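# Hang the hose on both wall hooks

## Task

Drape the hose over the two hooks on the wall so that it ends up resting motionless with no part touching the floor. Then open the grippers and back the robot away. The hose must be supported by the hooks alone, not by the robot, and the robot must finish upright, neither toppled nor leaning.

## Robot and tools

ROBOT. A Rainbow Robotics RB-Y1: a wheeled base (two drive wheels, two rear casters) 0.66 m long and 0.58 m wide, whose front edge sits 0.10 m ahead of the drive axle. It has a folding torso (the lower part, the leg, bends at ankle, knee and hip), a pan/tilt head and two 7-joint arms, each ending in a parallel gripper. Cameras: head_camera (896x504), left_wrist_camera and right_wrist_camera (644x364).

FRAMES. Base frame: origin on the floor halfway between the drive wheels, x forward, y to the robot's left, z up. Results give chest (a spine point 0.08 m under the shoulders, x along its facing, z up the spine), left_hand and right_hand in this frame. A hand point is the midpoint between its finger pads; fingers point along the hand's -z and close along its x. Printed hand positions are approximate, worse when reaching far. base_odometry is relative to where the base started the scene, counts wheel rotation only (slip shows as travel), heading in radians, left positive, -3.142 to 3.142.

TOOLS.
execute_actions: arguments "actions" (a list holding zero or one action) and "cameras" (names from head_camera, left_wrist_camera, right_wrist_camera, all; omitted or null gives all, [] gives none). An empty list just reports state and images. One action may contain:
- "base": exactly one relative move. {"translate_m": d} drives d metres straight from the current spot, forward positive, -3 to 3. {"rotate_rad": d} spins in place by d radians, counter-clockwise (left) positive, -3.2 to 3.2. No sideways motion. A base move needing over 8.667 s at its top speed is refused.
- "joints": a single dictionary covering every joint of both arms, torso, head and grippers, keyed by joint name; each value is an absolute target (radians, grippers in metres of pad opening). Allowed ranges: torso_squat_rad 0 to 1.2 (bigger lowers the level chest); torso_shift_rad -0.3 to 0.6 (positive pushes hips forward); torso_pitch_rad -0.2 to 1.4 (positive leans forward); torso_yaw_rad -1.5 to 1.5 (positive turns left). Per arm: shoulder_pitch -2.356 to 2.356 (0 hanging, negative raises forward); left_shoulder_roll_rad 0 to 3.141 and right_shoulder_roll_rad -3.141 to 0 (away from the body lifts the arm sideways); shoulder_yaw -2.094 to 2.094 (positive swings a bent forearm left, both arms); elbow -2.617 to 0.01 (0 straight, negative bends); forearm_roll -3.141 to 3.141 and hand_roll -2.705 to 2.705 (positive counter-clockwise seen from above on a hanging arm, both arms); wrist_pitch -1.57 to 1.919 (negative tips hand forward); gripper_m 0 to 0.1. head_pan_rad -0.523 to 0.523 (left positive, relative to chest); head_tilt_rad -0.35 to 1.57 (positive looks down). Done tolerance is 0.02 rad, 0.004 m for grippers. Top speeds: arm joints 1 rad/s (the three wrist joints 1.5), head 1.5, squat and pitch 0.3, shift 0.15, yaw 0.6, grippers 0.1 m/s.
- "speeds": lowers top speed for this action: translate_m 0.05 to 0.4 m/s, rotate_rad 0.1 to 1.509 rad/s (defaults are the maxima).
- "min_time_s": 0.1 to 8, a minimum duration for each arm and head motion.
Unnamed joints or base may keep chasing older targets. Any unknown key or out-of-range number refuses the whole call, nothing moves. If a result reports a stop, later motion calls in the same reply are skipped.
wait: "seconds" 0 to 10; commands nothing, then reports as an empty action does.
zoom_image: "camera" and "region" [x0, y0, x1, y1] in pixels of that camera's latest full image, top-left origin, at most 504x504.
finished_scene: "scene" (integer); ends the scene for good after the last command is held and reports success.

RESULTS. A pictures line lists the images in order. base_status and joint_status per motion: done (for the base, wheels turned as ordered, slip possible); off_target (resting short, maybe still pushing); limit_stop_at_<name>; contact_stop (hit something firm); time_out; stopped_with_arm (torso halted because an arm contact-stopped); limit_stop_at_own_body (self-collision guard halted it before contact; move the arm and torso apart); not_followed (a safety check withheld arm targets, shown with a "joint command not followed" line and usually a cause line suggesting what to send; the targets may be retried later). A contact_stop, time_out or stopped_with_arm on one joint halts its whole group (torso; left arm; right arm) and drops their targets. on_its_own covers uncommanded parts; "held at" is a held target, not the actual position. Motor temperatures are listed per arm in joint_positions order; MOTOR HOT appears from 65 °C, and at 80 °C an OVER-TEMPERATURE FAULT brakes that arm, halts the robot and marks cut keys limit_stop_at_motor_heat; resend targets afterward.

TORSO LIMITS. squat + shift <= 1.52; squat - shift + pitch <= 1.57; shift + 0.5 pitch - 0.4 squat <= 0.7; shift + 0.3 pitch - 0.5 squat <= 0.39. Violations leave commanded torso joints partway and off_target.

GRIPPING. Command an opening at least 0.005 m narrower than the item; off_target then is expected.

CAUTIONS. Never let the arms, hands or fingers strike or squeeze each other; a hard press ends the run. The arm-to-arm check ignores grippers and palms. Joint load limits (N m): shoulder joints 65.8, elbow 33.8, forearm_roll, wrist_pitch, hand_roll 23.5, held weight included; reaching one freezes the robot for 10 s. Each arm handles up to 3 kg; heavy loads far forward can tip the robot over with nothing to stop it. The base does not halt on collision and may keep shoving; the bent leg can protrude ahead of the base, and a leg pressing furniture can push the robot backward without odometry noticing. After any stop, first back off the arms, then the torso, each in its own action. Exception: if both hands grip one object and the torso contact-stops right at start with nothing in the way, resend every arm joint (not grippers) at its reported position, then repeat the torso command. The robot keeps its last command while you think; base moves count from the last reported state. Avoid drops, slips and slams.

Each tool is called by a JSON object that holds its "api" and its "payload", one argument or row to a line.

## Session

{"api": "execute_actions", "payload": {
  "actions": []
}}

Scene clock: 0.00 s.
Motor temperatures (°C, as the motors report them): left_arm=[29 30 33 34 31 35 34] | right_arm=[29 31 33 31 31 31 34]
base_odometry: x=+0.000 y=+0.000 heading=+0.000 (m, m, rad; odometry frame)
base_status: not commanded
joint_positions: torso_squat_rad=+0.350 torso_shift_rad=+0.001 torso_pitch_rad=+0.001 torso_yaw_rad=-0.001 left_shoulder_pitch_rad=-0.031 left_shoulder_roll_rad=+0.023 left_shoulder_yaw_rad=-0.018 left_elbow_rad=-0.197 left_forearm_roll_rad=+0.022 left_wrist_pitch_rad=-0.007 left_hand_roll_rad=+0.028 left_gripper_m=+0.101 right_shoulder_pitch_rad=+0.041 right_shoulder_roll_rad=-0.034 right_shoulder_yaw_rad=-0.020 right_elbow_rad=-0.203 right_forearm_roll_rad=-0.032 right_wrist_pitch_rad=+0.020 right_hand_roll_rad=-0.041 right_gripper_m=+0.100 head_pan_rad=-0.001 head_tilt_rad=+0.401
joint_status: not commanded
chest: x=-0.2273 y=-0.0008 z=+1.2476 quat_wxyz=(+1.000, +0.000, +0.000, +0.000) (m; base frame)
left_hand: x=-0.1077 y=+0.2341 z=+0.5721 quat_wxyz=(+0.993, +0.008, -0.116, +0.009) (m; base frame)
right_hand: x=-0.1635 y=-0.2494 z=+0.5651 quat_wxyz=(+0.996, -0.016, -0.072, -0.051) (m; base frame)
pictures: head_camera, left_wrist_camera, right_wrist_camera
Images, in order (width x height): head_camera 896x504, left_wrist_camera 644x364, right_wrist_camera 644x364.

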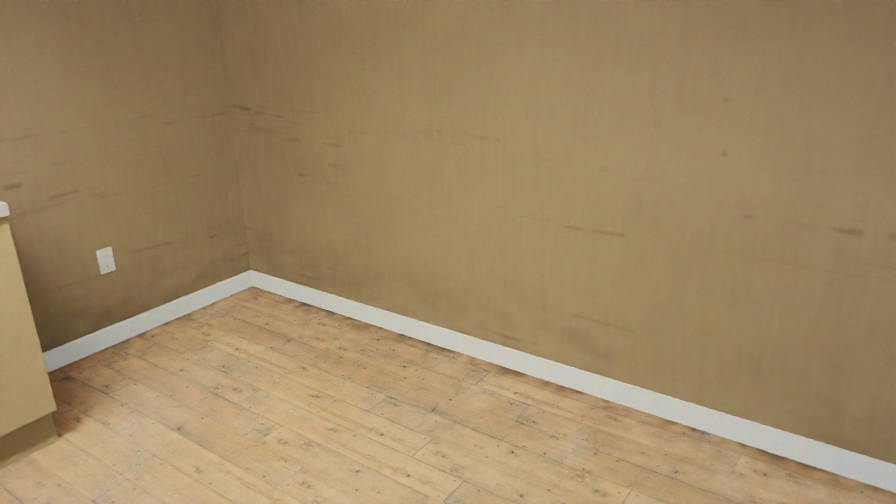

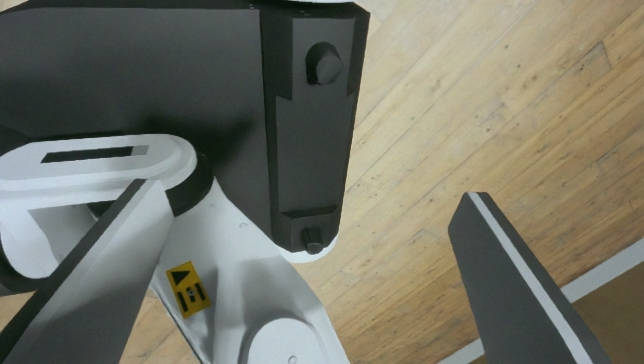

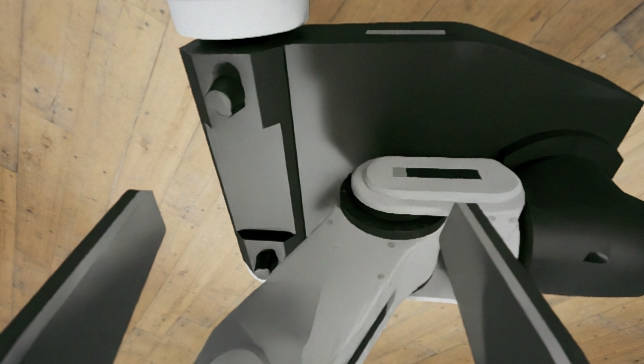

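{"api": "execute_actions", "payload": {
  "actions": [
    {"base":{"rotate_rad":-2.22},"joints":{"torso_squat_rad":0,"head_pan_rad":0.04,"head_tilt_rad":0.35}}
  ],
  "cameras": ["head_camera"]
}}

{"api": "execute_actions", "payload": {
  "actions": [
    {"joints":{"torso_yaw_rad":-0.9,"head_pan_rad":-0.52}}
  ],
  "cameras": ["head_camera"]
}}

Scene clock: 10.07 s.
Motor temperatures (°C, as the motors report them): left_arm=[29 30 33 34 31 35 34] | right_arm=[29 31 33 31 31 31 34]
base_odometry: x=+0.000 y=+0.000 heading=-2.219 (m, m, rad; odometry frame)
base_status: done
joint_positions: torso_squat_rad=+0.000 torso_shift_rad=+0.001 torso_pitch_rad=+0.001 torso_yaw_rad=-0.001 left_shoulder_pitch_rad=-0.031 left_shoulder_roll_rad=+0.023 left_shoulder_yaw_rad=-0.018 left_elbow_rad=-0.197 left_forearm_roll_rad=+0.022 left_wrist_pitch_rad=-0.007 left_hand_roll_rad=+0.028 left_gripper_m=+0.101 right_shoulder_pitch_rad=+0.041 right_shoulder_roll_rad=-0.034 right_shoulder_yaw_rad=-0.020 right_elbow_rad=-0.203 right_forearm_roll_rad=-0.032 right_wrist_pitch_rad=+0.020 right_hand_roll_rad=-0.041 right_gripper_m=+0.100 head_pan_rad=+0.040 head_tilt_rad=+0.350
joint_status: all done
chest: x=-0.2273 y=-0.0008 z=+1.2899 quat_wxyz=(+1.000, +0.000, +0.000, +0.000) (m; base frame)
left_hand: x=-0.1077 y=+0.2341 z=+0.6145 quat_wxyz=(+0.993, +0.008, -0.116, +0.009) (m; base frame)
right_hand: x=-0.1636 y=-0.2494 z=+0.6075 quat_wxyz=(+0.996, -0.016, -0.072, -0.051) (m; base frame)
pictures: head_camera
Images, in order (width x height): head_camera 896x504.

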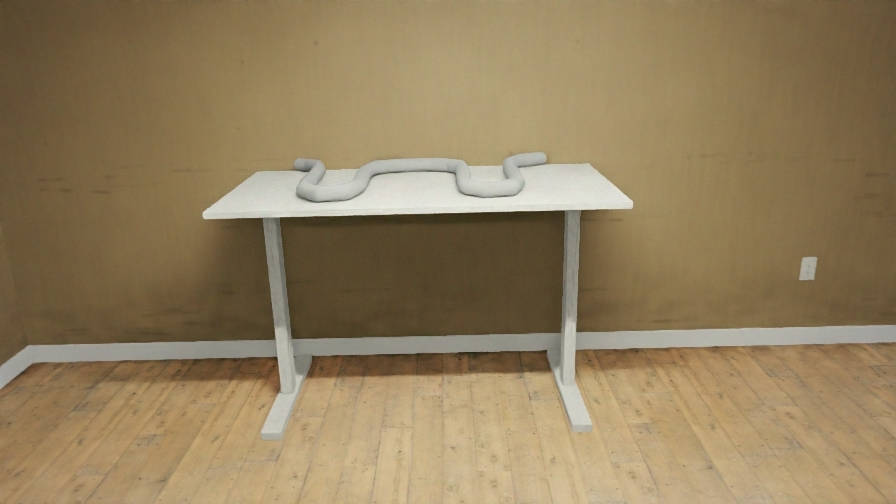

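Scene clock: 12.33 s.
Motor temperatures (°C, as the motors report them): left_arm=[29 30 33 34 31 35 34] | right_arm=[29 31 33 31 31 31 34]
base_odometry: x=+0.000 y=+0.000 heading=-2.219 (m, m, rad; odometry frame)
base_status: not commanded
joint_positions: torso_squat_rad=+0.000 torso_shift_rad=+0.001 torso_pitch_rad=+0.001 torso_yaw_rad=-0.900 left_shoulder_pitch_rad=-0.031 left_shoulder_roll_rad=+0.023 left_shoulder_yaw_rad=-0.018 left_elbow_rad=-0.197 left_forearm_roll_rad=+0.022 left_wrist_pitch_rad=-0.007 left_hand_roll_rad=+0.028 left_gripper_m=+0.101 right_shoulder_pitch_rad=+0.041 right_shoulder_roll_rad=-0.034 right_shoulder_yaw_rad=-0.020 right_elbow_rad=-0.203 right_forearm_roll_rad=-0.032 right_wrist_pitch_rad=+0.020 right_hand_roll_rad=-0.041 right_gripper_m=+0.100 head_pan_rad=-0.520 head_tilt_rad=+0.350
joint_status: all done
chest: x=-0.2273 y=-0.0008 z=+1.2899 quat_wxyz=(+0.900, +0.000, +0.000, -0.435) (m; base frame)
left_hand: x=+0.0305 y=+0.0514 z=+0.6143 quat_wxyz=(+0.899, -0.044, -0.108, -0.423) (m; base frame)
right_hand: x=-0.3829 y=-0.2056 z=+0.6077 quat_wxyz=(+0.875, -0.046, -0.058, -0.479) (m; base frame)
pictures: head_camera
Images, in order (width x height): head_camera 896x504.

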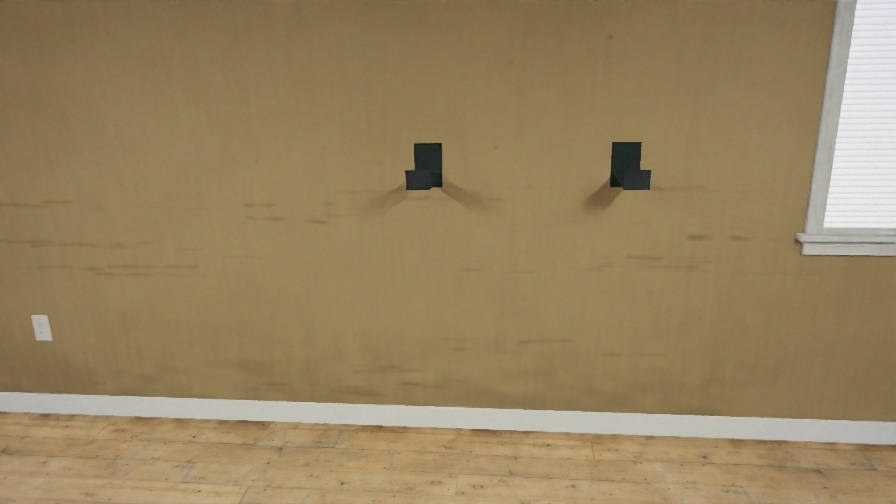

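{"api": "execute_actions", "payload": {
  "actions": [
    {"base":{"rotate_rad":0.085},"joints":{"torso_yaw_rad":-0.4,"head_pan_rad":0.04,"head_tilt_rad":0.65}}
  ],
  "cameras": []
}}

{"api": "execute_actions", "payload": {
  "actions": [
    {"base":{"translate_m":1.6},"joints":{"torso_yaw_rad":0}}
  ],
  "cameras": []
}}

{"api": "execute_actions", "payload": {
  "actions": [
    {"base":{"rotate_rad":-0.075},"joints":{"left_shoulder_pitch_rad":-0.932,"left_shoulder_roll_rad":1.147,"left_shoulder_yaw_rad":-0.537,"left_elbow_rad":-1.4265,"left_forearm_roll_rad":1.369,"left_wrist_pitch_rad":1.85,"left_hand_roll_rad":0.403,"right_shoulder_pitch_rad":-0.92,"right_shoulder_roll_rad":-1.147,"right_shoulder_yaw_rad":0.537,"right_elbow_rad":-1.4265,"right_forearm_roll_rad":-1.369,"right_wrist_pitch_rad":1.83,"right_hand_roll_rad":-0.403}}
  ],
  "cameras": ["head_camera"]
}}

Scene clock: 32.93 s.
Motor temperatures (°C, as the motors report them): left_arm=[29 30 33 34 31 35 34] | right_arm=[29 31 33 31 31 31 34]
base_odometry: x=+0.000 y=+0.000 heading=-2.135 (m, m, rad; odometry frame)
base_status: done
joint_positions: torso_squat_rad=+0.000 torso_shift_rad=+0.001 torso_pitch_rad=+0.001 torso_yaw_rad=-0.400 left_shoulder_pitch_rad=-0.031 left_shoulder_roll_rad=+0.023 left_shoulder_yaw_rad=-0.018 left_elbow_rad=-0.197 left_forearm_roll_rad=+0.022 left_wrist_pitch_rad=-0.007 left_hand_roll_rad=+0.028 left_gripper_m=+0.101 right_shoulder_pitch_rad=+0.041 right_shoulder_roll_rad=-0.034 right_shoulder_yaw_rad=-0.020 right_elbow_rad=-0.203 right_forearm_roll_rad=-0.032 right_wrist_pitch_rad=+0.020 right_hand_roll_rad=-0.041 right_gripper_m=+0.100 head_pan_rad=+0.040 head_tilt_rad=+0.650
joint_status: all done
chest: x=-0.2273 y=-0.0009 z=+1.2899 quat_wxyz=(+0.980, +0.000, +0.000, -0.199) (m; base frame)
left_hand: x=-0.0260 y=+0.1689 z=+0.6144 quat_wxyz=(+0.975, -0.016, -0.115, -0.188) (m; base frame)
right_hand: x=-0.2654 y=-0.2548 z=+0.6076 quat_wxyz=(+0.966, -0.030, -0.068, -0.248) (m; base frame)
pictures: none
No camera images: the call's "cameras" was empty. Leave "cameras" out to get every camera's image.

Scene clock: 38.47 s.
Motor temperatures (°C, as the motors report them): left_arm=[29 30 33 34 31 35 34] | right_arm=[29 31 33 31 31 31 34]
base_odometry: x=-0.857 y=-1.352 heading=-2.136 (m, m, rad; odometry frame)
base_status: done
joint_positions: torso_squat_rad=+0.000 torso_shift_rad=+0.001 torso_pitch_rad=+0.001 torso_yaw_rad=+0.000 left_shoulder_pitch_rad=-0.031 left_shoulder_roll_rad=+0.023 left_shoulder_yaw_rad=-0.018 left_elbow_rad=-0.197 left_forearm_roll_rad=+0.022 left_wrist_pitch_rad=-0.007 left_hand_roll_rad=+0.028 left_gripper_m=+0.101 right_shoulder_pitch_rad=+0.041 right_shoulder_roll_rad=-0.034 right_shoulder_yaw_rad=-0.020 right_elbow_rad=-0.203 right_forearm_roll_rad=-0.032 right_wrist_pitch_rad=+0.020 right_hand_roll_rad=-0.041 right_gripper_m=+0.100 head_pan_rad=+0.040 head_tilt_rad=+0.650
joint_status: all done
chest: x=-0.2272 y=-0.0009 z=+1.2899 quat_wxyz=(+1.000, +0.000, +0.000, +0.000) (m; base frame)
left_hand: x=-0.1078 y=+0.2342 z=+0.6145 quat_wxyz=(+0.993, +0.008, -0.116, +0.010) (m; base frame)
right_hand: x=-0.1633 y=-0.2494 z=+0.6075 quat_wxyz=(+0.996, -0.016, -0.072, -0.051) (m; base frame)
pictures: none
No camera images: the call's "cameras" was empty. Leave "cameras" out to get every camera's image.

Scene clock: 40.33 s.
Motor temperatures (°C, as the motors report them): left_arm=[29 30 33 34 31 35 34] | right_arm=[29 31 33 31 31 31 34]
base_odometry: x=-0.857 y=-1.352 heading=-2.210 (m, m, rad; odometry frame)
base_status: done
joint_positions: torso_squat_rad=+0.000 torso_shift_rad=+0.001 torso_pitch_rad=+0.001 torso_yaw_rad=+0.000 left_shoulder_pitch_rad=-0.932 left_shoulder_roll_rad=+1.147 left_shoulder_yaw_rad=-0.537 left_elbow_rad=-1.426 left_forearm_roll_rad=+1.369 left_wrist_pitch_rad=+1.850 left_hand_roll_rad=+0.403 left_gripper_m=+0.101 right_shoulder_pitch_rad=-0.920 right_shoulder_roll_rad=-1.147 right_shoulder_yaw_rad=+0.537 right_elbow_rad=-1.426 right_forearm_roll_rad=-1.369 right_wrist_pitch_rad=+1.830 right_hand_roll_rad=-0.403 right_gripper_m=+0.100 head_pan_rad=+0.040 head_tilt_rad=+0.650
joint_status: all done
chest: x=-0.2273 y=-0.0008 z=+1.2899 quat_wxyz=(+1.000, +0.000, +0.000, +0.000) (m; base frame)
left_hand: x=+0.1955 y=+0.3582 z=+1.1788 quat_wxyz=(+1.000, -0.004, -0.010, +0.000) (m; base frame)
right_hand: x=+0.1971 y=-0.3596 z=+1.1738 quat_wxyz=(+1.000, +0.008, -0.013, -0.002) (m; base frame)
pictures: head_camera
Images, in order (width x height): head_camera 896x504.

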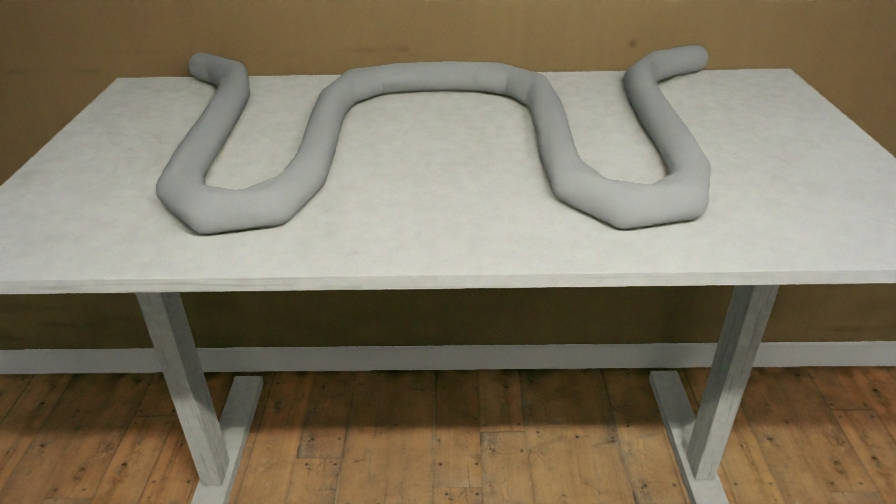

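{"api": "execute_actions", "payload": {
  "actions": [
    {"base":{"translate_m":0.505},"joints":{"torso_squat_rad":0.42,"left_shoulder_pitch_rad":-1.053,"left_shoulder_roll_rad":1.029,"left_shoulder_yaw_rad":-0.641,"left_hand_roll_rad":0.73,"right_shoulder_pitch_rad":-1.04,"right_shoulder_roll_rad":-1.029,"right_shoulder_yaw_rad":0.641,"right_hand_roll_rad":-0.35,"head_tilt_rad":0.85}}
  ]
}}

Scene clock: 55.73 s.
Motor temperatures (°C, as the motors report them): left_arm=[29 30 33 34 31 35 34] | right_arm=[29 31 33 31 31 31 34]
base_odometry: x=-1.158 y=-1.757 heading=-2.210 (m, m, rad; odometry frame)
base_status: done
joint_positions: torso_squat_rad=+0.420 torso_shift_rad=+0.001 torso_pitch_rad=+0.001 torso_yaw_rad=+0.000 left_shoulder_pitch_rad=-1.053 left_shoulder_roll_rad=+1.029 left_shoulder_yaw_rad=-0.641 left_elbow_rad=-1.427 left_forearm_roll_rad=+1.369 left_wrist_pitch_rad=+1.850 left_hand_roll_rad=+0.730 left_gripper_m=+0.101 right_shoulder_pitch_rad=-1.040 right_shoulder_roll_rad=-1.029 right_shoulder_yaw_rad=+0.641 right_elbow_rad=-1.427 right_forearm_roll_rad=-1.369 right_wrist_pitch_rad=+1.830 right_hand_roll_rad=-0.350 right_gripper_m=+0.100 head_pan_rad=+0.040 head_tilt_rad=+0.850
joint_status: all done
chest: x=-0.2271 y=-0.0008 z=+1.2291 quat_wxyz=(+1.000, +0.000, +0.001, +0.000) (m; base frame)
left_hand: x=+0.2115 y=+0.2938 z=+1.1175 quat_wxyz=(+0.996, -0.006, -0.008, +0.089) (m; base frame)
right_hand: x=+0.2127 y=-0.2947 z=+1.1120 quat_wxyz=(+0.995, +0.010, -0.012, +0.099) (m; base frame)
pictures: head_camera, left_wrist_camera, right_wrist_camera
Images, in order (width x height): head_camera 896x504, left_wrist_camera 644x364, right_wrist_camera 644x364.

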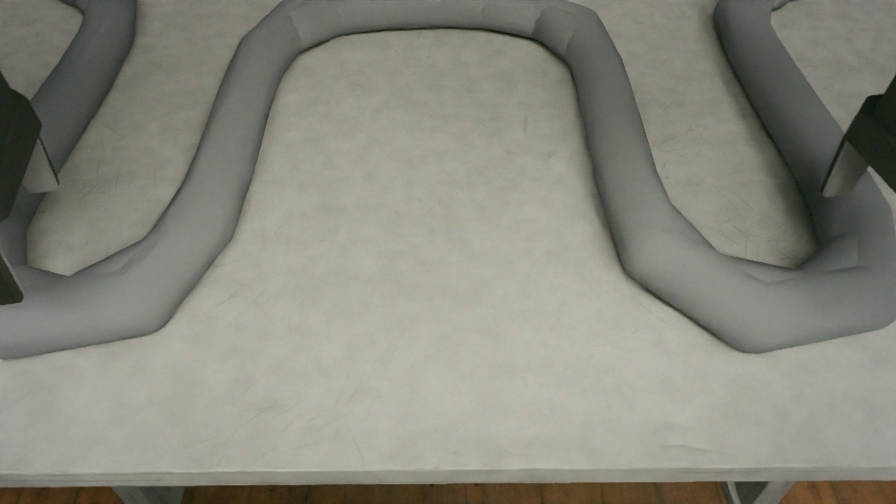

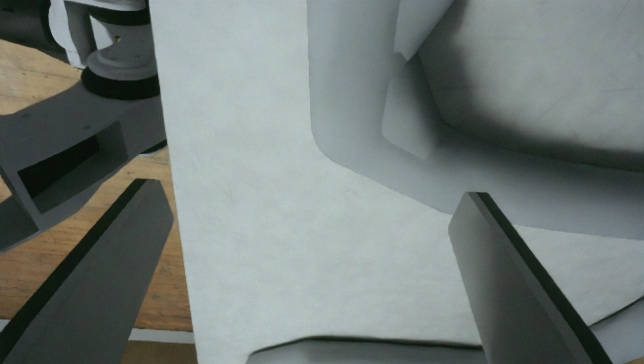

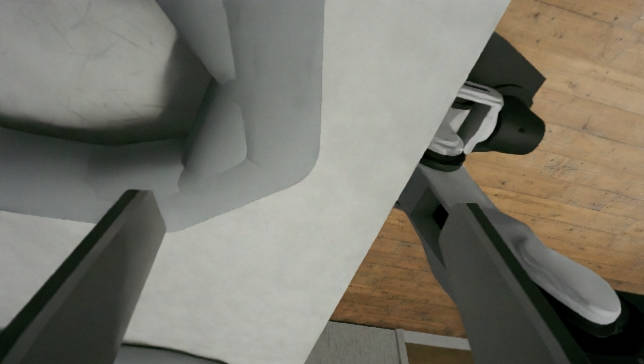

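{"api": "execute_actions", "payload": {
  "actions": [
    {"base":{"translate_m":0.025},"joints":{"torso_squat_rad":0.56,"left_wrist_pitch_rad":1.83}}
  ],
  "cameras": []
}}

{"api": "execute_actions", "payload": {
  "actions": [
    {"joints":{"torso_squat_rad":0.69}}
  ]
}}

Scene clock: 62.83 s.
Motor temperatures (°C, as the motors report them): left_arm=[29 30 33 34 31 35 34] | right_arm=[29 31 33 31 31 31 34]
base_odometry: x=-1.173 y=-1.777 heading=-2.210 (m, m, rad; odometry frame)
base_status: done
joint_positions: torso_squat_rad=+0.560 torso_shift_rad=+0.001 torso_pitch_rad=+0.001 torso_yaw_rad=+0.000 left_shoulder_pitch_rad=-1.053 left_shoulder_roll_rad=+1.029 left_shoulder_yaw_rad=-0.641 left_elbow_rad=-1.427 left_forearm_roll_rad=+1.369 left_wrist_pitch_rad=+1.830 left_hand_roll_rad=+0.730 left_gripper_m=+0.101 right_shoulder_pitch_rad=-1.040 right_shoulder_roll_rad=-1.029 right_shoulder_yaw_rad=+0.641 right_elbow_rad=-1.427 right_forearm_roll_rad=-1.369 right_wrist_pitch_rad=+1.830 right_hand_roll_rad=-0.350 right_gripper_m=+0.100 head_pan_rad=+0.040 head_tilt_rad=+0.850
joint_status: all done
chest: x=-0.2273 y=-0.0007 z=+1.1830 quat_wxyz=(+1.000, +0.000, +0.000, +0.000) (m; base frame)
left_hand: x=+0.2152 y=+0.2914 z=+1.0717 quat_wxyz=(+0.996, -0.012, -0.016, +0.089) (m; base frame)
right_hand: x=+0.2126 y=-0.2947 z=+1.0660 quat_wxyz=(+0.995, +0.010, -0.012, +0.099) (m; base frame)
pictures: none
No camera images: the call's "cameras" was empty. Leave "cameras" out to get every camera's image.

Scene clock: 64.07 s.
Motor temperatures (°C, as the motors report them): left_arm=[29 30 33 34 31 35 34] | right_arm=[29 31 33 31 31 31 34]
base_odometry: x=-1.173 y=-1.777 heading=-2.210 (m, m, rad; odometry frame)
base_status: not commanded
joint_positions: torso_squat_rad=+0.690 torso_shift_rad=+0.001 torso_pitch_rad=+0.001 torso_yaw_rad=+0.000 left_shoulder_pitch_rad=-1.053 left_shoulder_roll_rad=+1.029 left_shoulder_yaw_rad=-0.641 left_elbow_rad=-1.427 left_forearm_roll_rad=+1.369 left_wrist_pitch_rad=+1.830 left_hand_roll_rad=+0.730 left_gripper_m=+0.101 right_shoulder_pitch_rad=-1.040 right_shoulder_roll_rad=-1.029 right_shoulder_yaw_rad=+0.641 right_elbow_rad=-1.427 right_forearm_roll_rad=-1.369 right_wrist_pitch_rad=+1.830 right_hand_roll_rad=-0.350 right_gripper_m=+0.100 head_pan_rad=+0.040 head_tilt_rad=+0.850
joint_status: all done
chest: x=-0.2274 y=-0.0007 z=+1.1298 quat_wxyz=(+1.000, +0.000, +0.000, +0.000) (m; base frame)
left_hand: x=+0.2152 y=+0.2914 z=+1.0185 quat_wxyz=(+0.996, -0.012, -0.016, +0.089) (m; base frame)
right_hand: x=+0.2125 y=-0.2947 z=+1.0128 quat_wxyz=(+0.995, +0.010, -0.012, +0.099) (m; base frame)
pictures: head_camera, left_wrist_camera, right_wrist_camera
Images, in order (width x height): head_camera 896x504, left_wrist_camera 644x364, right_wrist_camera 644x364.

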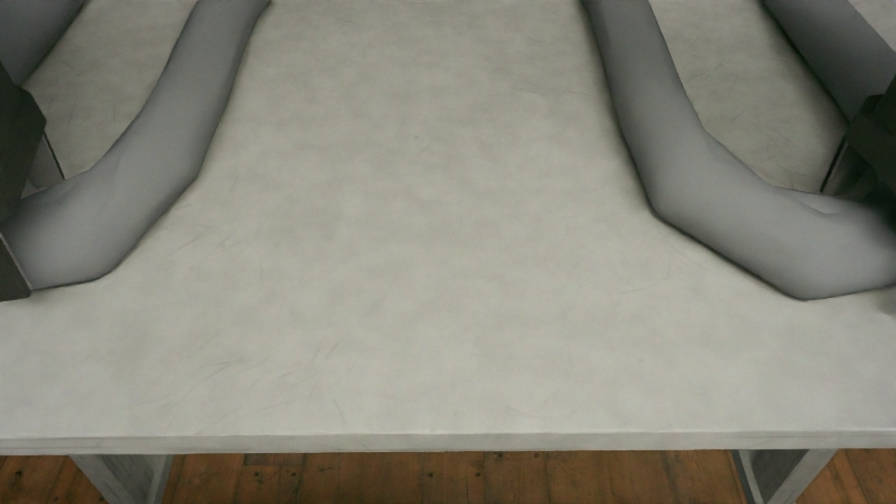

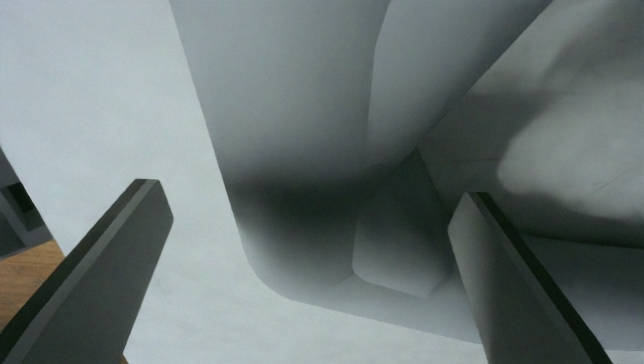

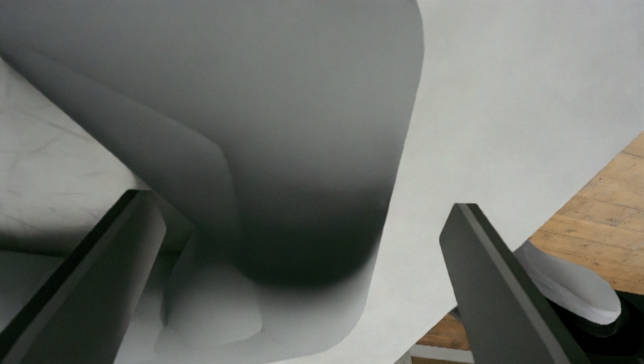

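{"api": "execute_actions", "payload": {
  "actions": [
    {"joints":{"torso_squat_rad":0.745,"right_wrist_pitch_rad":1.77}}
  ]
}}

{"api": "execute_actions", "payload": {
  "actions": [
    {"joints":{"left_gripper_m":0.03,"right_gripper_m":0.03}}
  ]
}}

Scene clock: 70.33 s.
Motor temperatures (°C, as the motors report them): left_arm=[29 30 33 34 31 35 34] | right_arm=[29 31 33 31 31 31 34]
base_odometry: x=-1.173 y=-1.777 heading=-2.210 (m, m, rad; odometry frame)
base_status: not commanded
joint_positions: torso_squat_rad=+0.745 torso_shift_rad=+0.001 torso_pitch_rad=+0.001 torso_yaw_rad=+0.000 left_shoulder_pitch_rad=-1.053 left_shoulder_roll_rad=+1.029 left_shoulder_yaw_rad=-0.641 left_elbow_rad=-1.427 left_forearm_roll_rad=+1.369 left_wrist_pitch_rad=+1.830 left_hand_roll_rad=+0.730 left_gripper_m=+0.101 right_shoulder_pitch_rad=-1.040 right_shoulder_roll_rad=-1.029 right_shoulder_yaw_rad=+0.641 right_elbow_rad=-1.427 right_forearm_roll_rad=-1.369 right_wrist_pitch_rad=+1.770 right_hand_roll_rad=-0.350 right_gripper_m=+0.100 head_pan_rad=+0.040 head_tilt_rad=+0.850
joint_status: all done
chest: x=-0.2274 y=-0.0007 z=+1.1045 quat_wxyz=(+1.000, +0.000, +0.000, +0.000) (m; base frame)
left_hand: x=+0.2152 y=+0.2915 z=+0.9932 quat_wxyz=(+0.996, -0.012, -0.016, +0.089) (m; base frame)
right_hand: x=+0.2243 y=-0.2875 z=+0.9883 quat_wxyz=(+0.994, +0.023, -0.039, +0.098) (m; base frame)
pictures: head_camera, left_wrist_camera, right_wrist_camera
Images, in order (width x height): head_camera 896x504, left_wrist_camera 644x364, right_wrist_camera 644x364.

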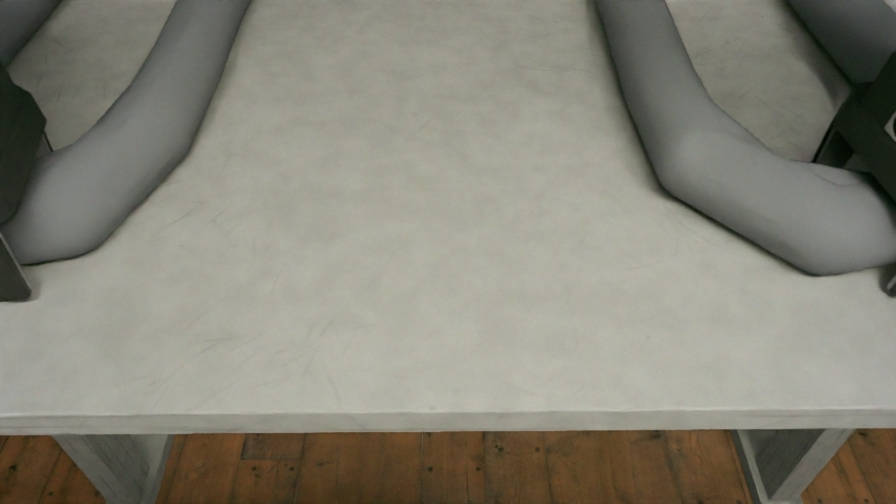

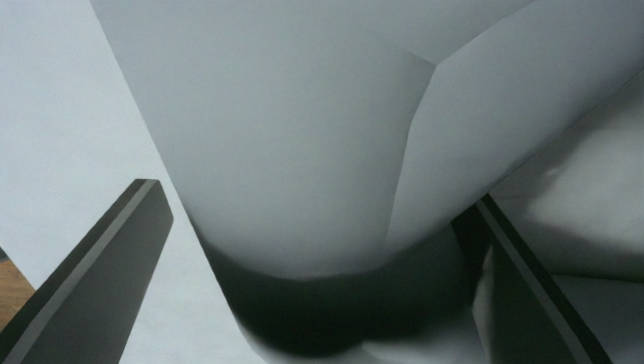

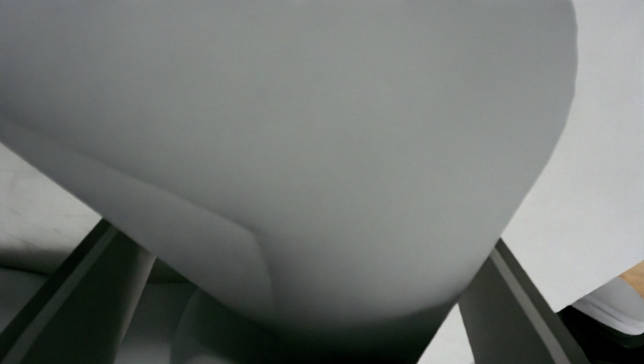

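Scene clock: 71.53 s.
Motor temperatures (°C, as the motors report them): left_arm=[29 30 33 34 31 35 34] | right_arm=[29 31 33 31 31 31 34]
base_odometry: x=-1.173 y=-1.777 heading=-2.210 (m, m, rad; odometry frame)
base_status: not commanded
joint_positions: torso_squat_rad=+0.745 torso_shift_rad=+0.001 torso_pitch_rad=+0.001 torso_yaw_rad=+0.000 left_shoulder_pitch_rad=-1.053 left_shoulder_roll_rad=+1.029 left_shoulder_yaw_rad=-0.641 left_elbow_rad=-1.427 left_forearm_roll_rad=+1.369 left_wrist_pitch_rad=+1.830 left_hand_roll_rad=+0.730 left_gripper_m=+0.060 right_shoulder_pitch_rad=-1.040 right_shoulder_roll_rad=-1.029 right_shoulder_yaw_rad=+0.641 right_elbow_rad=-1.427 right_forearm_roll_rad=-1.369 right_wrist_pitch_rad=+1.770 right_hand_roll_rad=-0.350 right_gripper_m=+0.060 head_pan_rad=+0.040 head_tilt_rad=+0.850
joint_status: left_gripper_m off_target (ended at +0.060, target +0.030); right_gripper_m off_target (ended at +0.060, target +0.030)
chest: x=-0.2274 y=-0.0007 z=+1.1045 quat_wxyz=(+1.000, +0.000, +0.000, +0.000) (m; base frame)
left_hand: x=+0.2152 y=+0.2915 z=+0.9932 quat_wxyz=(+0.996, -0.012, -0.016, +0.089) (m; base frame)
right_hand: x=+0.2242 y=-0.2875 z=+0.9883 quat_wxyz=(+0.994, +0.023, -0.039, +0.098) (m; base frame)
pictures: head_camera, left_wrist_camera, right_wrist_camera
Images, in order (width x height): head_camera 896x504, left_wrist_camera 644x364, right_wrist_camera 644x364.

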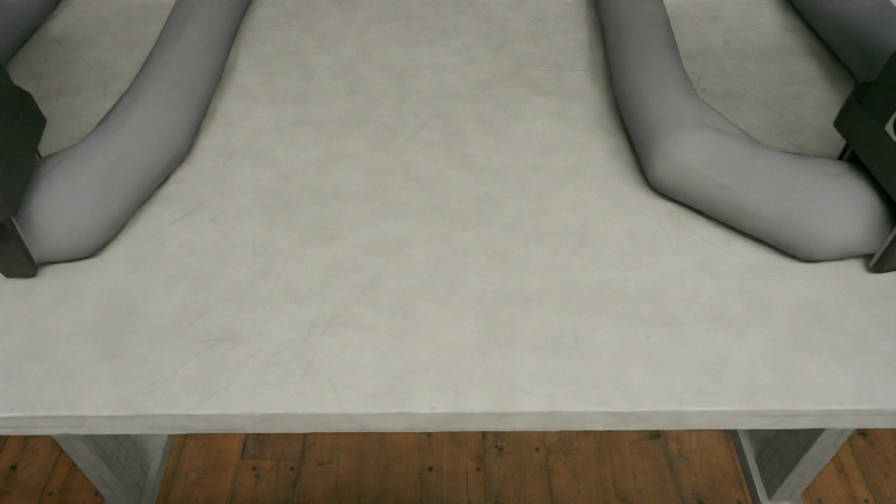

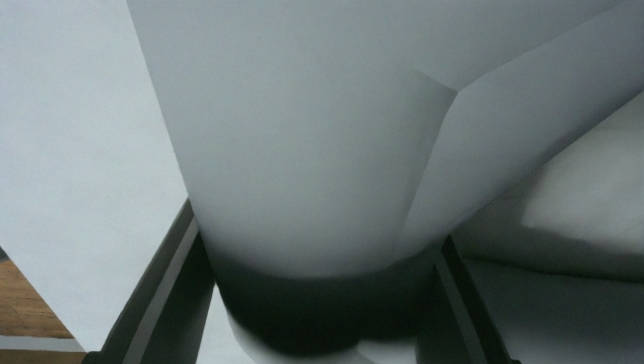

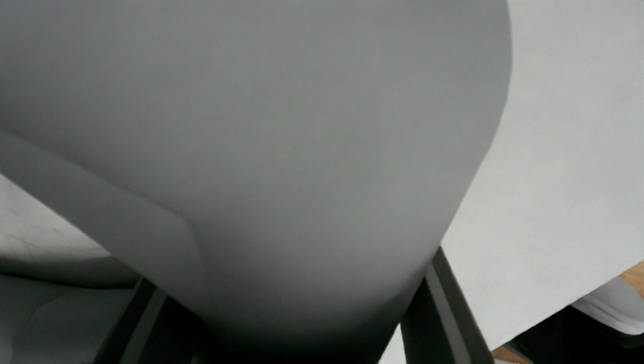

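{"api": "execute_actions", "payload": {
  "actions": [
    {"base":{"translate_m":-0.8},"speeds":{"translate_m":0.15},"joints":{"torso_squat_rad":0,"left_shoulder_pitch_rad":-1.0,"left_shoulder_roll_rad":1.147,"left_shoulder_yaw_rad":-0.537,"left_wrist_pitch_rad":1.89,"left_hand_roll_rad":0.43,"right_shoulder_pitch_rad":-0.99,"right_shoulder_roll_rad":-1.147,"right_shoulder_yaw_rad":0.537,"right_wrist_pitch_rad":1.86,"right_hand_roll_rad":-0.43},"min_time_s":4}
  ]
}}

Scene clock: 82.80 s.
Motor temperatures (°C, as the motors report them): left_arm=[29 30 33 34 31 35 34] | right_arm=[29 31 33 31 31 31 34]
base_odometry: x=-0.696 y=-1.135 heading=-2.211 (m, m, rad; odometry frame)
base_status: done
joint_positions: torso_squat_rad=+0.000 torso_shift_rad=+0.001 torso_pitch_rad=+0.001 torso_yaw_rad=+0.000 left_shoulder_pitch_rad=-0.999 left_shoulder_roll_rad=+1.146 left_shoulder_yaw_rad=-0.538 left_elbow_rad=-1.427 left_forearm_roll_rad=+1.369 left_wrist_pitch_rad=+1.890 left_hand_roll_rad=+0.430 left_gripper_m=+0.060 right_shoulder_pitch_rad=-0.989 right_shoulder_roll_rad=-1.146 right_shoulder_yaw_rad=+0.538 right_elbow_rad=-1.427 right_forearm_roll_rad=-1.369 right_wrist_pitch_rad=+1.860 right_hand_roll_rad=-0.430 right_gripper_m=+0.060 head_pan_rad=+0.040 head_tilt_rad=+0.850
joint_status: all done
chest: x=-0.2270 y=-0.0008 z=+1.2899 quat_wxyz=(+1.000, +0.000, +0.001, +0.000) (m; base frame)
left_hand: x=+0.2017 y=+0.3519 z=+1.2050 quat_wxyz=(+1.000, +0.004, -0.022, +0.002) (m; base frame)
right_hand: x=+0.2059 y=-0.3521 z=+1.2007 quat_wxyz=(+1.000, +0.003, -0.031, -0.003) (m; base frame)
pictures: head_camera, left_wrist_camera, right_wrist_camera
Images, in order (width x height): head_camera 896x504, left_wrist_camera 644x364, right_wrist_camera 644x364.

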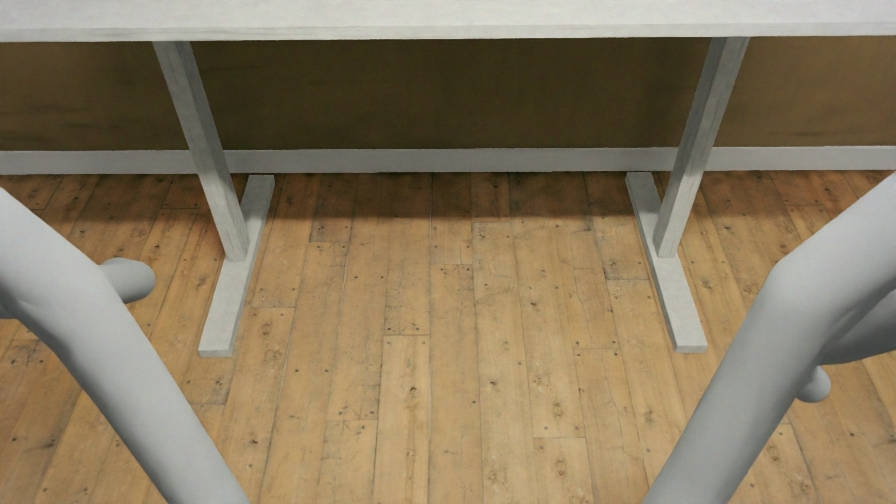

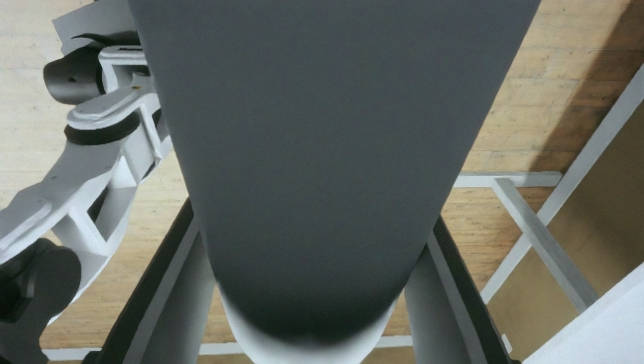

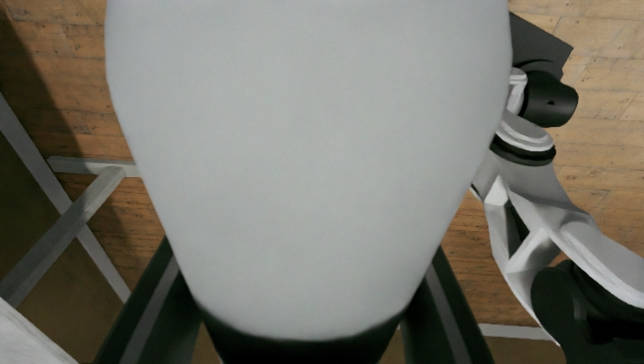

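{"api": "execute_actions", "payload": {
  "actions": [
    {"base":{"translate_m":-1.535},"joints":{"head_tilt_rad":0.5}}
  ],
  "cameras": []
}}

{"api": "execute_actions", "payload": {
  "actions": [
    {"base":{"rotate_rad":-1.57}}
  ],
  "cameras": ["head_camera"]
}}

Scene clock: 92.93 s.
Motor temperatures (°C, as the motors report them): left_arm=[29 30 34 34 31 35 34] | right_arm=[30 31 33 31 31 31 34]
base_odometry: x=+0.222 y=+0.096 heading=-2.212 (m, m, rad; odometry frame)
base_status: done
joint_positions: torso_squat_rad=+0.000 torso_shift_rad=+0.001 torso_pitch_rad=+0.001 torso_yaw_rad=+0.000 left_shoulder_pitch_rad=-0.999 left_shoulder_roll_rad=+1.146 left_shoulder_yaw_rad=-0.538 left_elbow_rad=-1.427 left_forearm_roll_rad=+1.369 left_wrist_pitch_rad=+1.890 left_hand_roll_rad=+0.430 left_gripper_m=+0.060 right_shoulder_pitch_rad=-0.989 right_shoulder_roll_rad=-1.146 right_shoulder_yaw_rad=+0.538 right_elbow_rad=-1.427 right_forearm_roll_rad=-1.369 right_wrist_pitch_rad=+1.860 right_hand_roll_rad=-0.430 right_gripper_m=+0.060 head_pan_rad=+0.040 head_tilt_rad=+0.500
joint_status: all done
chest: x=-0.2270 y=-0.0008 z=+1.2899 quat_wxyz=(+1.000, +0.000, +0.001, +0.000) (m; base frame)
left_hand: x=+0.2016 y=+0.3519 z=+1.2050 quat_wxyz=(+1.000, +0.004, -0.022, +0.002) (m; base frame)
right_hand: x=+0.2059 y=-0.3522 z=+1.2008 quat_wxyz=(+1.000, +0.003, -0.031, -0.003) (m; base frame)
pictures: none
No camera images: the call's "cameras" was empty. Leave "cameras" out to get every camera's image.

Scene clock: 96.83 s.
Motor temperatures (°C, as the motors report them): left_arm=[29 30 34 34 31 35 34] | right_arm=[30 31 33 31 31 31 34]
base_odometry: x=+0.222 y=+0.096 heading=+2.502 (m, m, rad; odometry frame)
base_status: done
joint_positions: torso_squat_rad=+0.000 torso_shift_rad=+0.001 torso_pitch_rad=+0.001 torso_yaw_rad=+0.000 left_shoulder_pitch_rad=-0.999 left_shoulder_roll_rad=+1.146 left_shoulder_yaw_rad=-0.538 left_elbow_rad=-1.426 left_forearm_roll_rad=+1.369 left_wrist_pitch_rad=+1.890 left_hand_roll_rad=+0.430 left_gripper_m=+0.060 right_shoulder_pitch_rad=-0.989 right_shoulder_roll_rad=-1.146 right_shoulder_yaw_rad=+0.538 right_elbow_rad=-1.426 right_forearm_roll_rad=-1.369 right_wrist_pitch_rad=+1.860 right_hand_roll_rad=-0.430 right_gripper_m=+0.060 head_pan_rad=+0.040 head_tilt_rad=+0.500
joint_status: not commanded
chest: x=-0.2270 y=-0.0008 z=+1.2899 quat_wxyz=(+1.000, +0.000, +0.001, +0.000) (m; base frame)
left_hand: x=+0.2016 y=+0.3520 z=+1.2050 quat_wxyz=(+1.000, +0.004, -0.022, +0.002) (m; base frame)
right_hand: x=+0.2059 y=-0.3521 z=+1.2008 quat_wxyz=(+1.000, +0.003, -0.031, -0.003) (m; base frame)
pictures: head_camera
Images, in order (width x height): head_camera 896x504.

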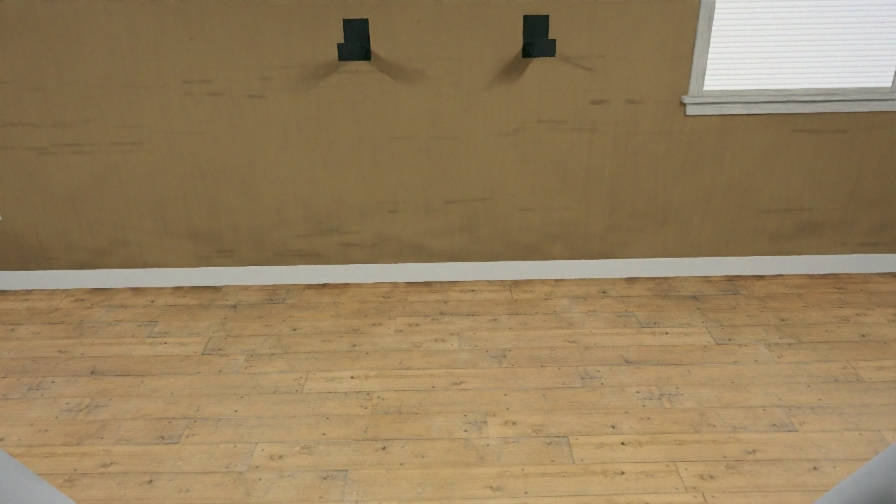

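{"api": "execute_actions", "payload": {
  "actions": [
    {"base":{"translate_m":1.5}}
  ],
  "cameras": ["head_camera"]
}}

Scene clock: 104.93 s.
Motor temperatures (°C, as the motors report them): left_arm=[29 30 34 34 31 35 34] | right_arm=[30 31 33 31 31 31 34]
base_odometry: x=-0.982 y=+0.991 heading=+2.502 (m, m, rad; odometry frame)
base_status: done
joint_positions: torso_squat_rad=+0.000 torso_shift_rad=+0.001 torso_pitch_rad=+0.002 torso_yaw_rad=+0.000 left_shoulder_pitch_rad=-0.999 left_shoulder_roll_rad=+1.146 left_shoulder_yaw_rad=-0.538 left_elbow_rad=-1.426 left_forearm_roll_rad=+1.369 left_wrist_pitch_rad=+1.890 left_hand_roll_rad=+0.430 left_gripper_m=+0.060 right_shoulder_pitch_rad=-0.989 right_shoulder_roll_rad=-1.146 right_shoulder_yaw_rad=+0.538 right_elbow_rad=-1.426 right_forearm_roll_rad=-1.369 right_wrist_pitch_rad=+1.860 right_hand_roll_rad=-0.430 right_gripper_m=+0.060 head_pan_rad=+0.040 head_tilt_rad=+0.500
joint_status: not commanded
chest: x=-0.2268 y=-0.0008 z=+1.2899 quat_wxyz=(+1.000, +0.000, +0.001, +0.000) (m; base frame)
left_hand: x=+0.2018 y=+0.3520 z=+1.2049 quat_wxyz=(+1.000, +0.004, -0.022, +0.002) (m; base frame)
right_hand: x=+0.2060 y=-0.3521 z=+1.2007 quat_wxyz=(+1.000, +0.003, -0.031, -0.003) (m; base frame)
pictures: head_camera
Images, in order (width x height): head_camera 896x504.

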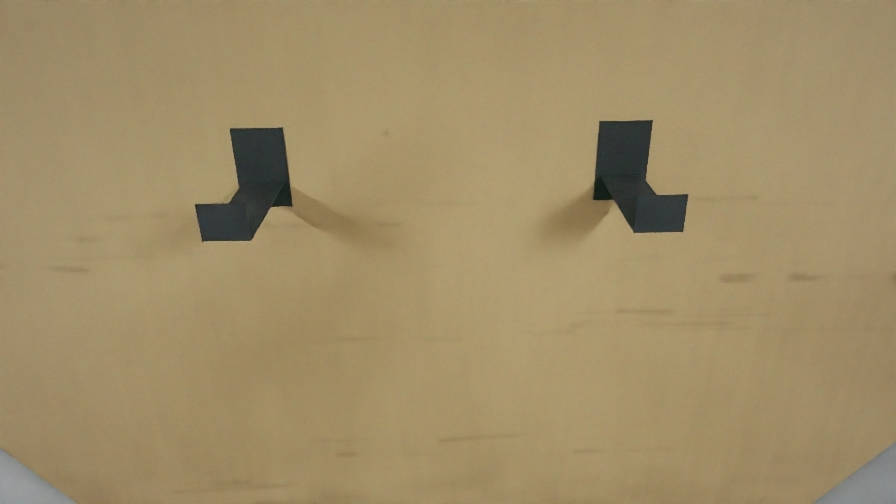

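{"api": "execute_actions", "payload": {
  "actions": [
    {"base":{"rotate_rad":0.02},"joints":{"head_tilt_rad":0.7}}
  ],
  "cameras": []
}}

{"api": "execute_actions", "payload": {
  "actions": [
    {"base":{"translate_m":0.53},"joints":{"head_pan_rad":-0.42}}
  ]
}}

Scene clock: 112.73 s.
Motor temperatures (°C, as the motors report them): left_arm=[29 30 34 34 31 35 34] | right_arm=[30 31 33 31 31 31 34]
base_odometry: x=-0.982 y=+0.991 heading=+2.521 (m, m, rad; odometry frame)
base_status: done
joint_positions: torso_squat_rad=+0.000 torso_shift_rad=+0.001 torso_pitch_rad=+0.002 torso_yaw_rad=+0.000 left_shoulder_pitch_rad=-0.999 left_shoulder_roll_rad=+1.146 left_shoulder_yaw_rad=-0.538 left_elbow_rad=-1.426 left_forearm_roll_rad=+1.369 left_wrist_pitch_rad=+1.890 left_hand_roll_rad=+0.430 left_gripper_m=+0.060 right_shoulder_pitch_rad=-0.989 right_shoulder_roll_rad=-1.146 right_shoulder_yaw_rad=+0.538 right_elbow_rad=-1.426 right_forearm_roll_rad=-1.369 right_wrist_pitch_rad=+1.860 right_hand_roll_rad=-0.430 right_gripper_m=+0.060 head_pan_rad=+0.040 head_tilt_rad=+0.700
joint_status: all done
chest: x=-0.2269 y=-0.0008 z=+1.2899 quat_wxyz=(+1.000, +0.000, +0.001, +0.000) (m; base frame)
left_hand: x=+0.2018 y=+0.3520 z=+1.2049 quat_wxyz=(+1.000, +0.004, -0.022, +0.002) (m; base frame)
right_hand: x=+0.2060 y=-0.3521 z=+1.2007 quat_wxyz=(+1.000, +0.003, -0.031, -0.003) (m; base frame)
pictures: none
No camera images: the call's "cameras" was empty. Leave "cameras" out to get every camera's image.

Scene clock: 115.40 s.
Motor temperatures (°C, as the motors report them): left_arm=[29 30 34 34 31 35 34] | right_arm=[30 31 33 31 31 31 34]
base_odometry: x=-1.413 y=+1.299 heading=+2.522 (m, m, rad; odometry frame)
base_status: done
joint_positions: torso_squat_rad=+0.000 torso_shift_rad=+0.001 torso_pitch_rad=+0.002 torso_yaw_rad=+0.000 left_shoulder_pitch_rad=-0.999 left_shoulder_roll_rad=+1.146 left_shoulder_yaw_rad=-0.538 left_elbow_rad=-1.426 left_forearm_roll_rad=+1.369 left_wrist_pitch_rad=+1.890 left_hand_roll_rad=+0.430 left_gripper_m=+0.060 right_shoulder_pitch_rad=-0.989 right_shoulder_roll_rad=-1.146 right_shoulder_yaw_rad=+0.538 right_elbow_rad=-1.426 right_forearm_roll_rad=-1.369 right_wrist_pitch_rad=+1.860 right_hand_roll_rad=-0.430 right_gripper_m=+0.060 head_pan_rad=-0.420 head_tilt_rad=+0.700
joint_status: all done
chest: x=-0.2268 y=-0.0008 z=+1.2899 quat_wxyz=(+1.000, +0.000, +0.001, +0.000) (m; base frame)
left_hand: x=+0.2018 y=+0.3520 z=+1.2049 quat_wxyz=(+1.000, +0.004, -0.022, +0.002) (m; base frame)
right_hand: x=+0.2060 y=-0.3521 z=+1.2007 quat_wxyz=(+1.000, +0.003, -0.031, -0.003) (m; base frame)
pictures: head_camera, left_wrist_camera, right_wrist_camera
Images, in order (width x height): head_camera 896x504, left_wrist_camera 644x364, right_wrist_camera 644x364.

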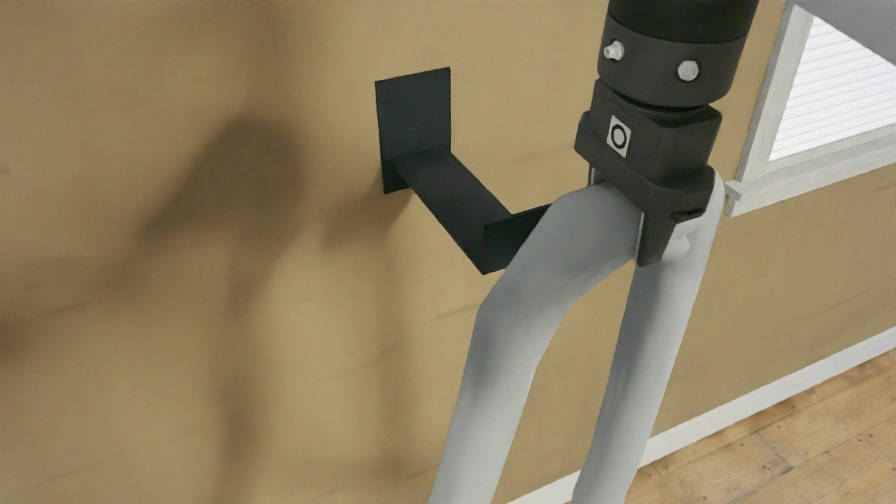

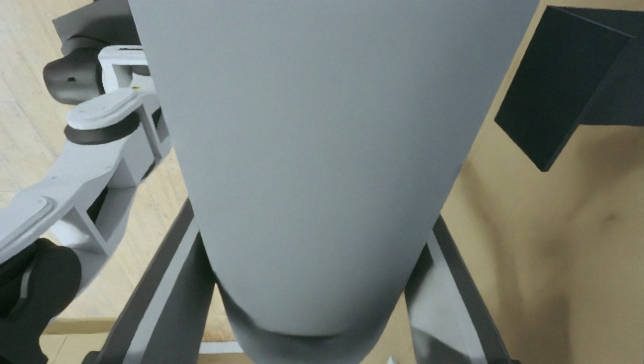

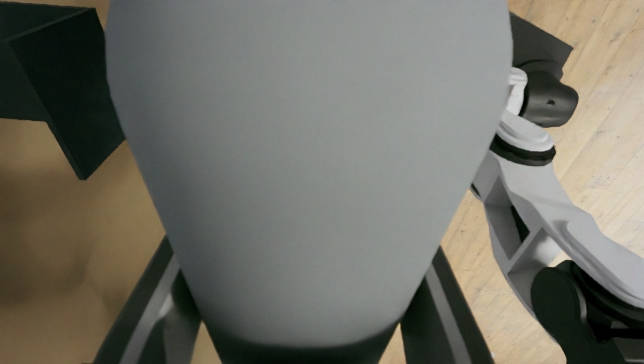

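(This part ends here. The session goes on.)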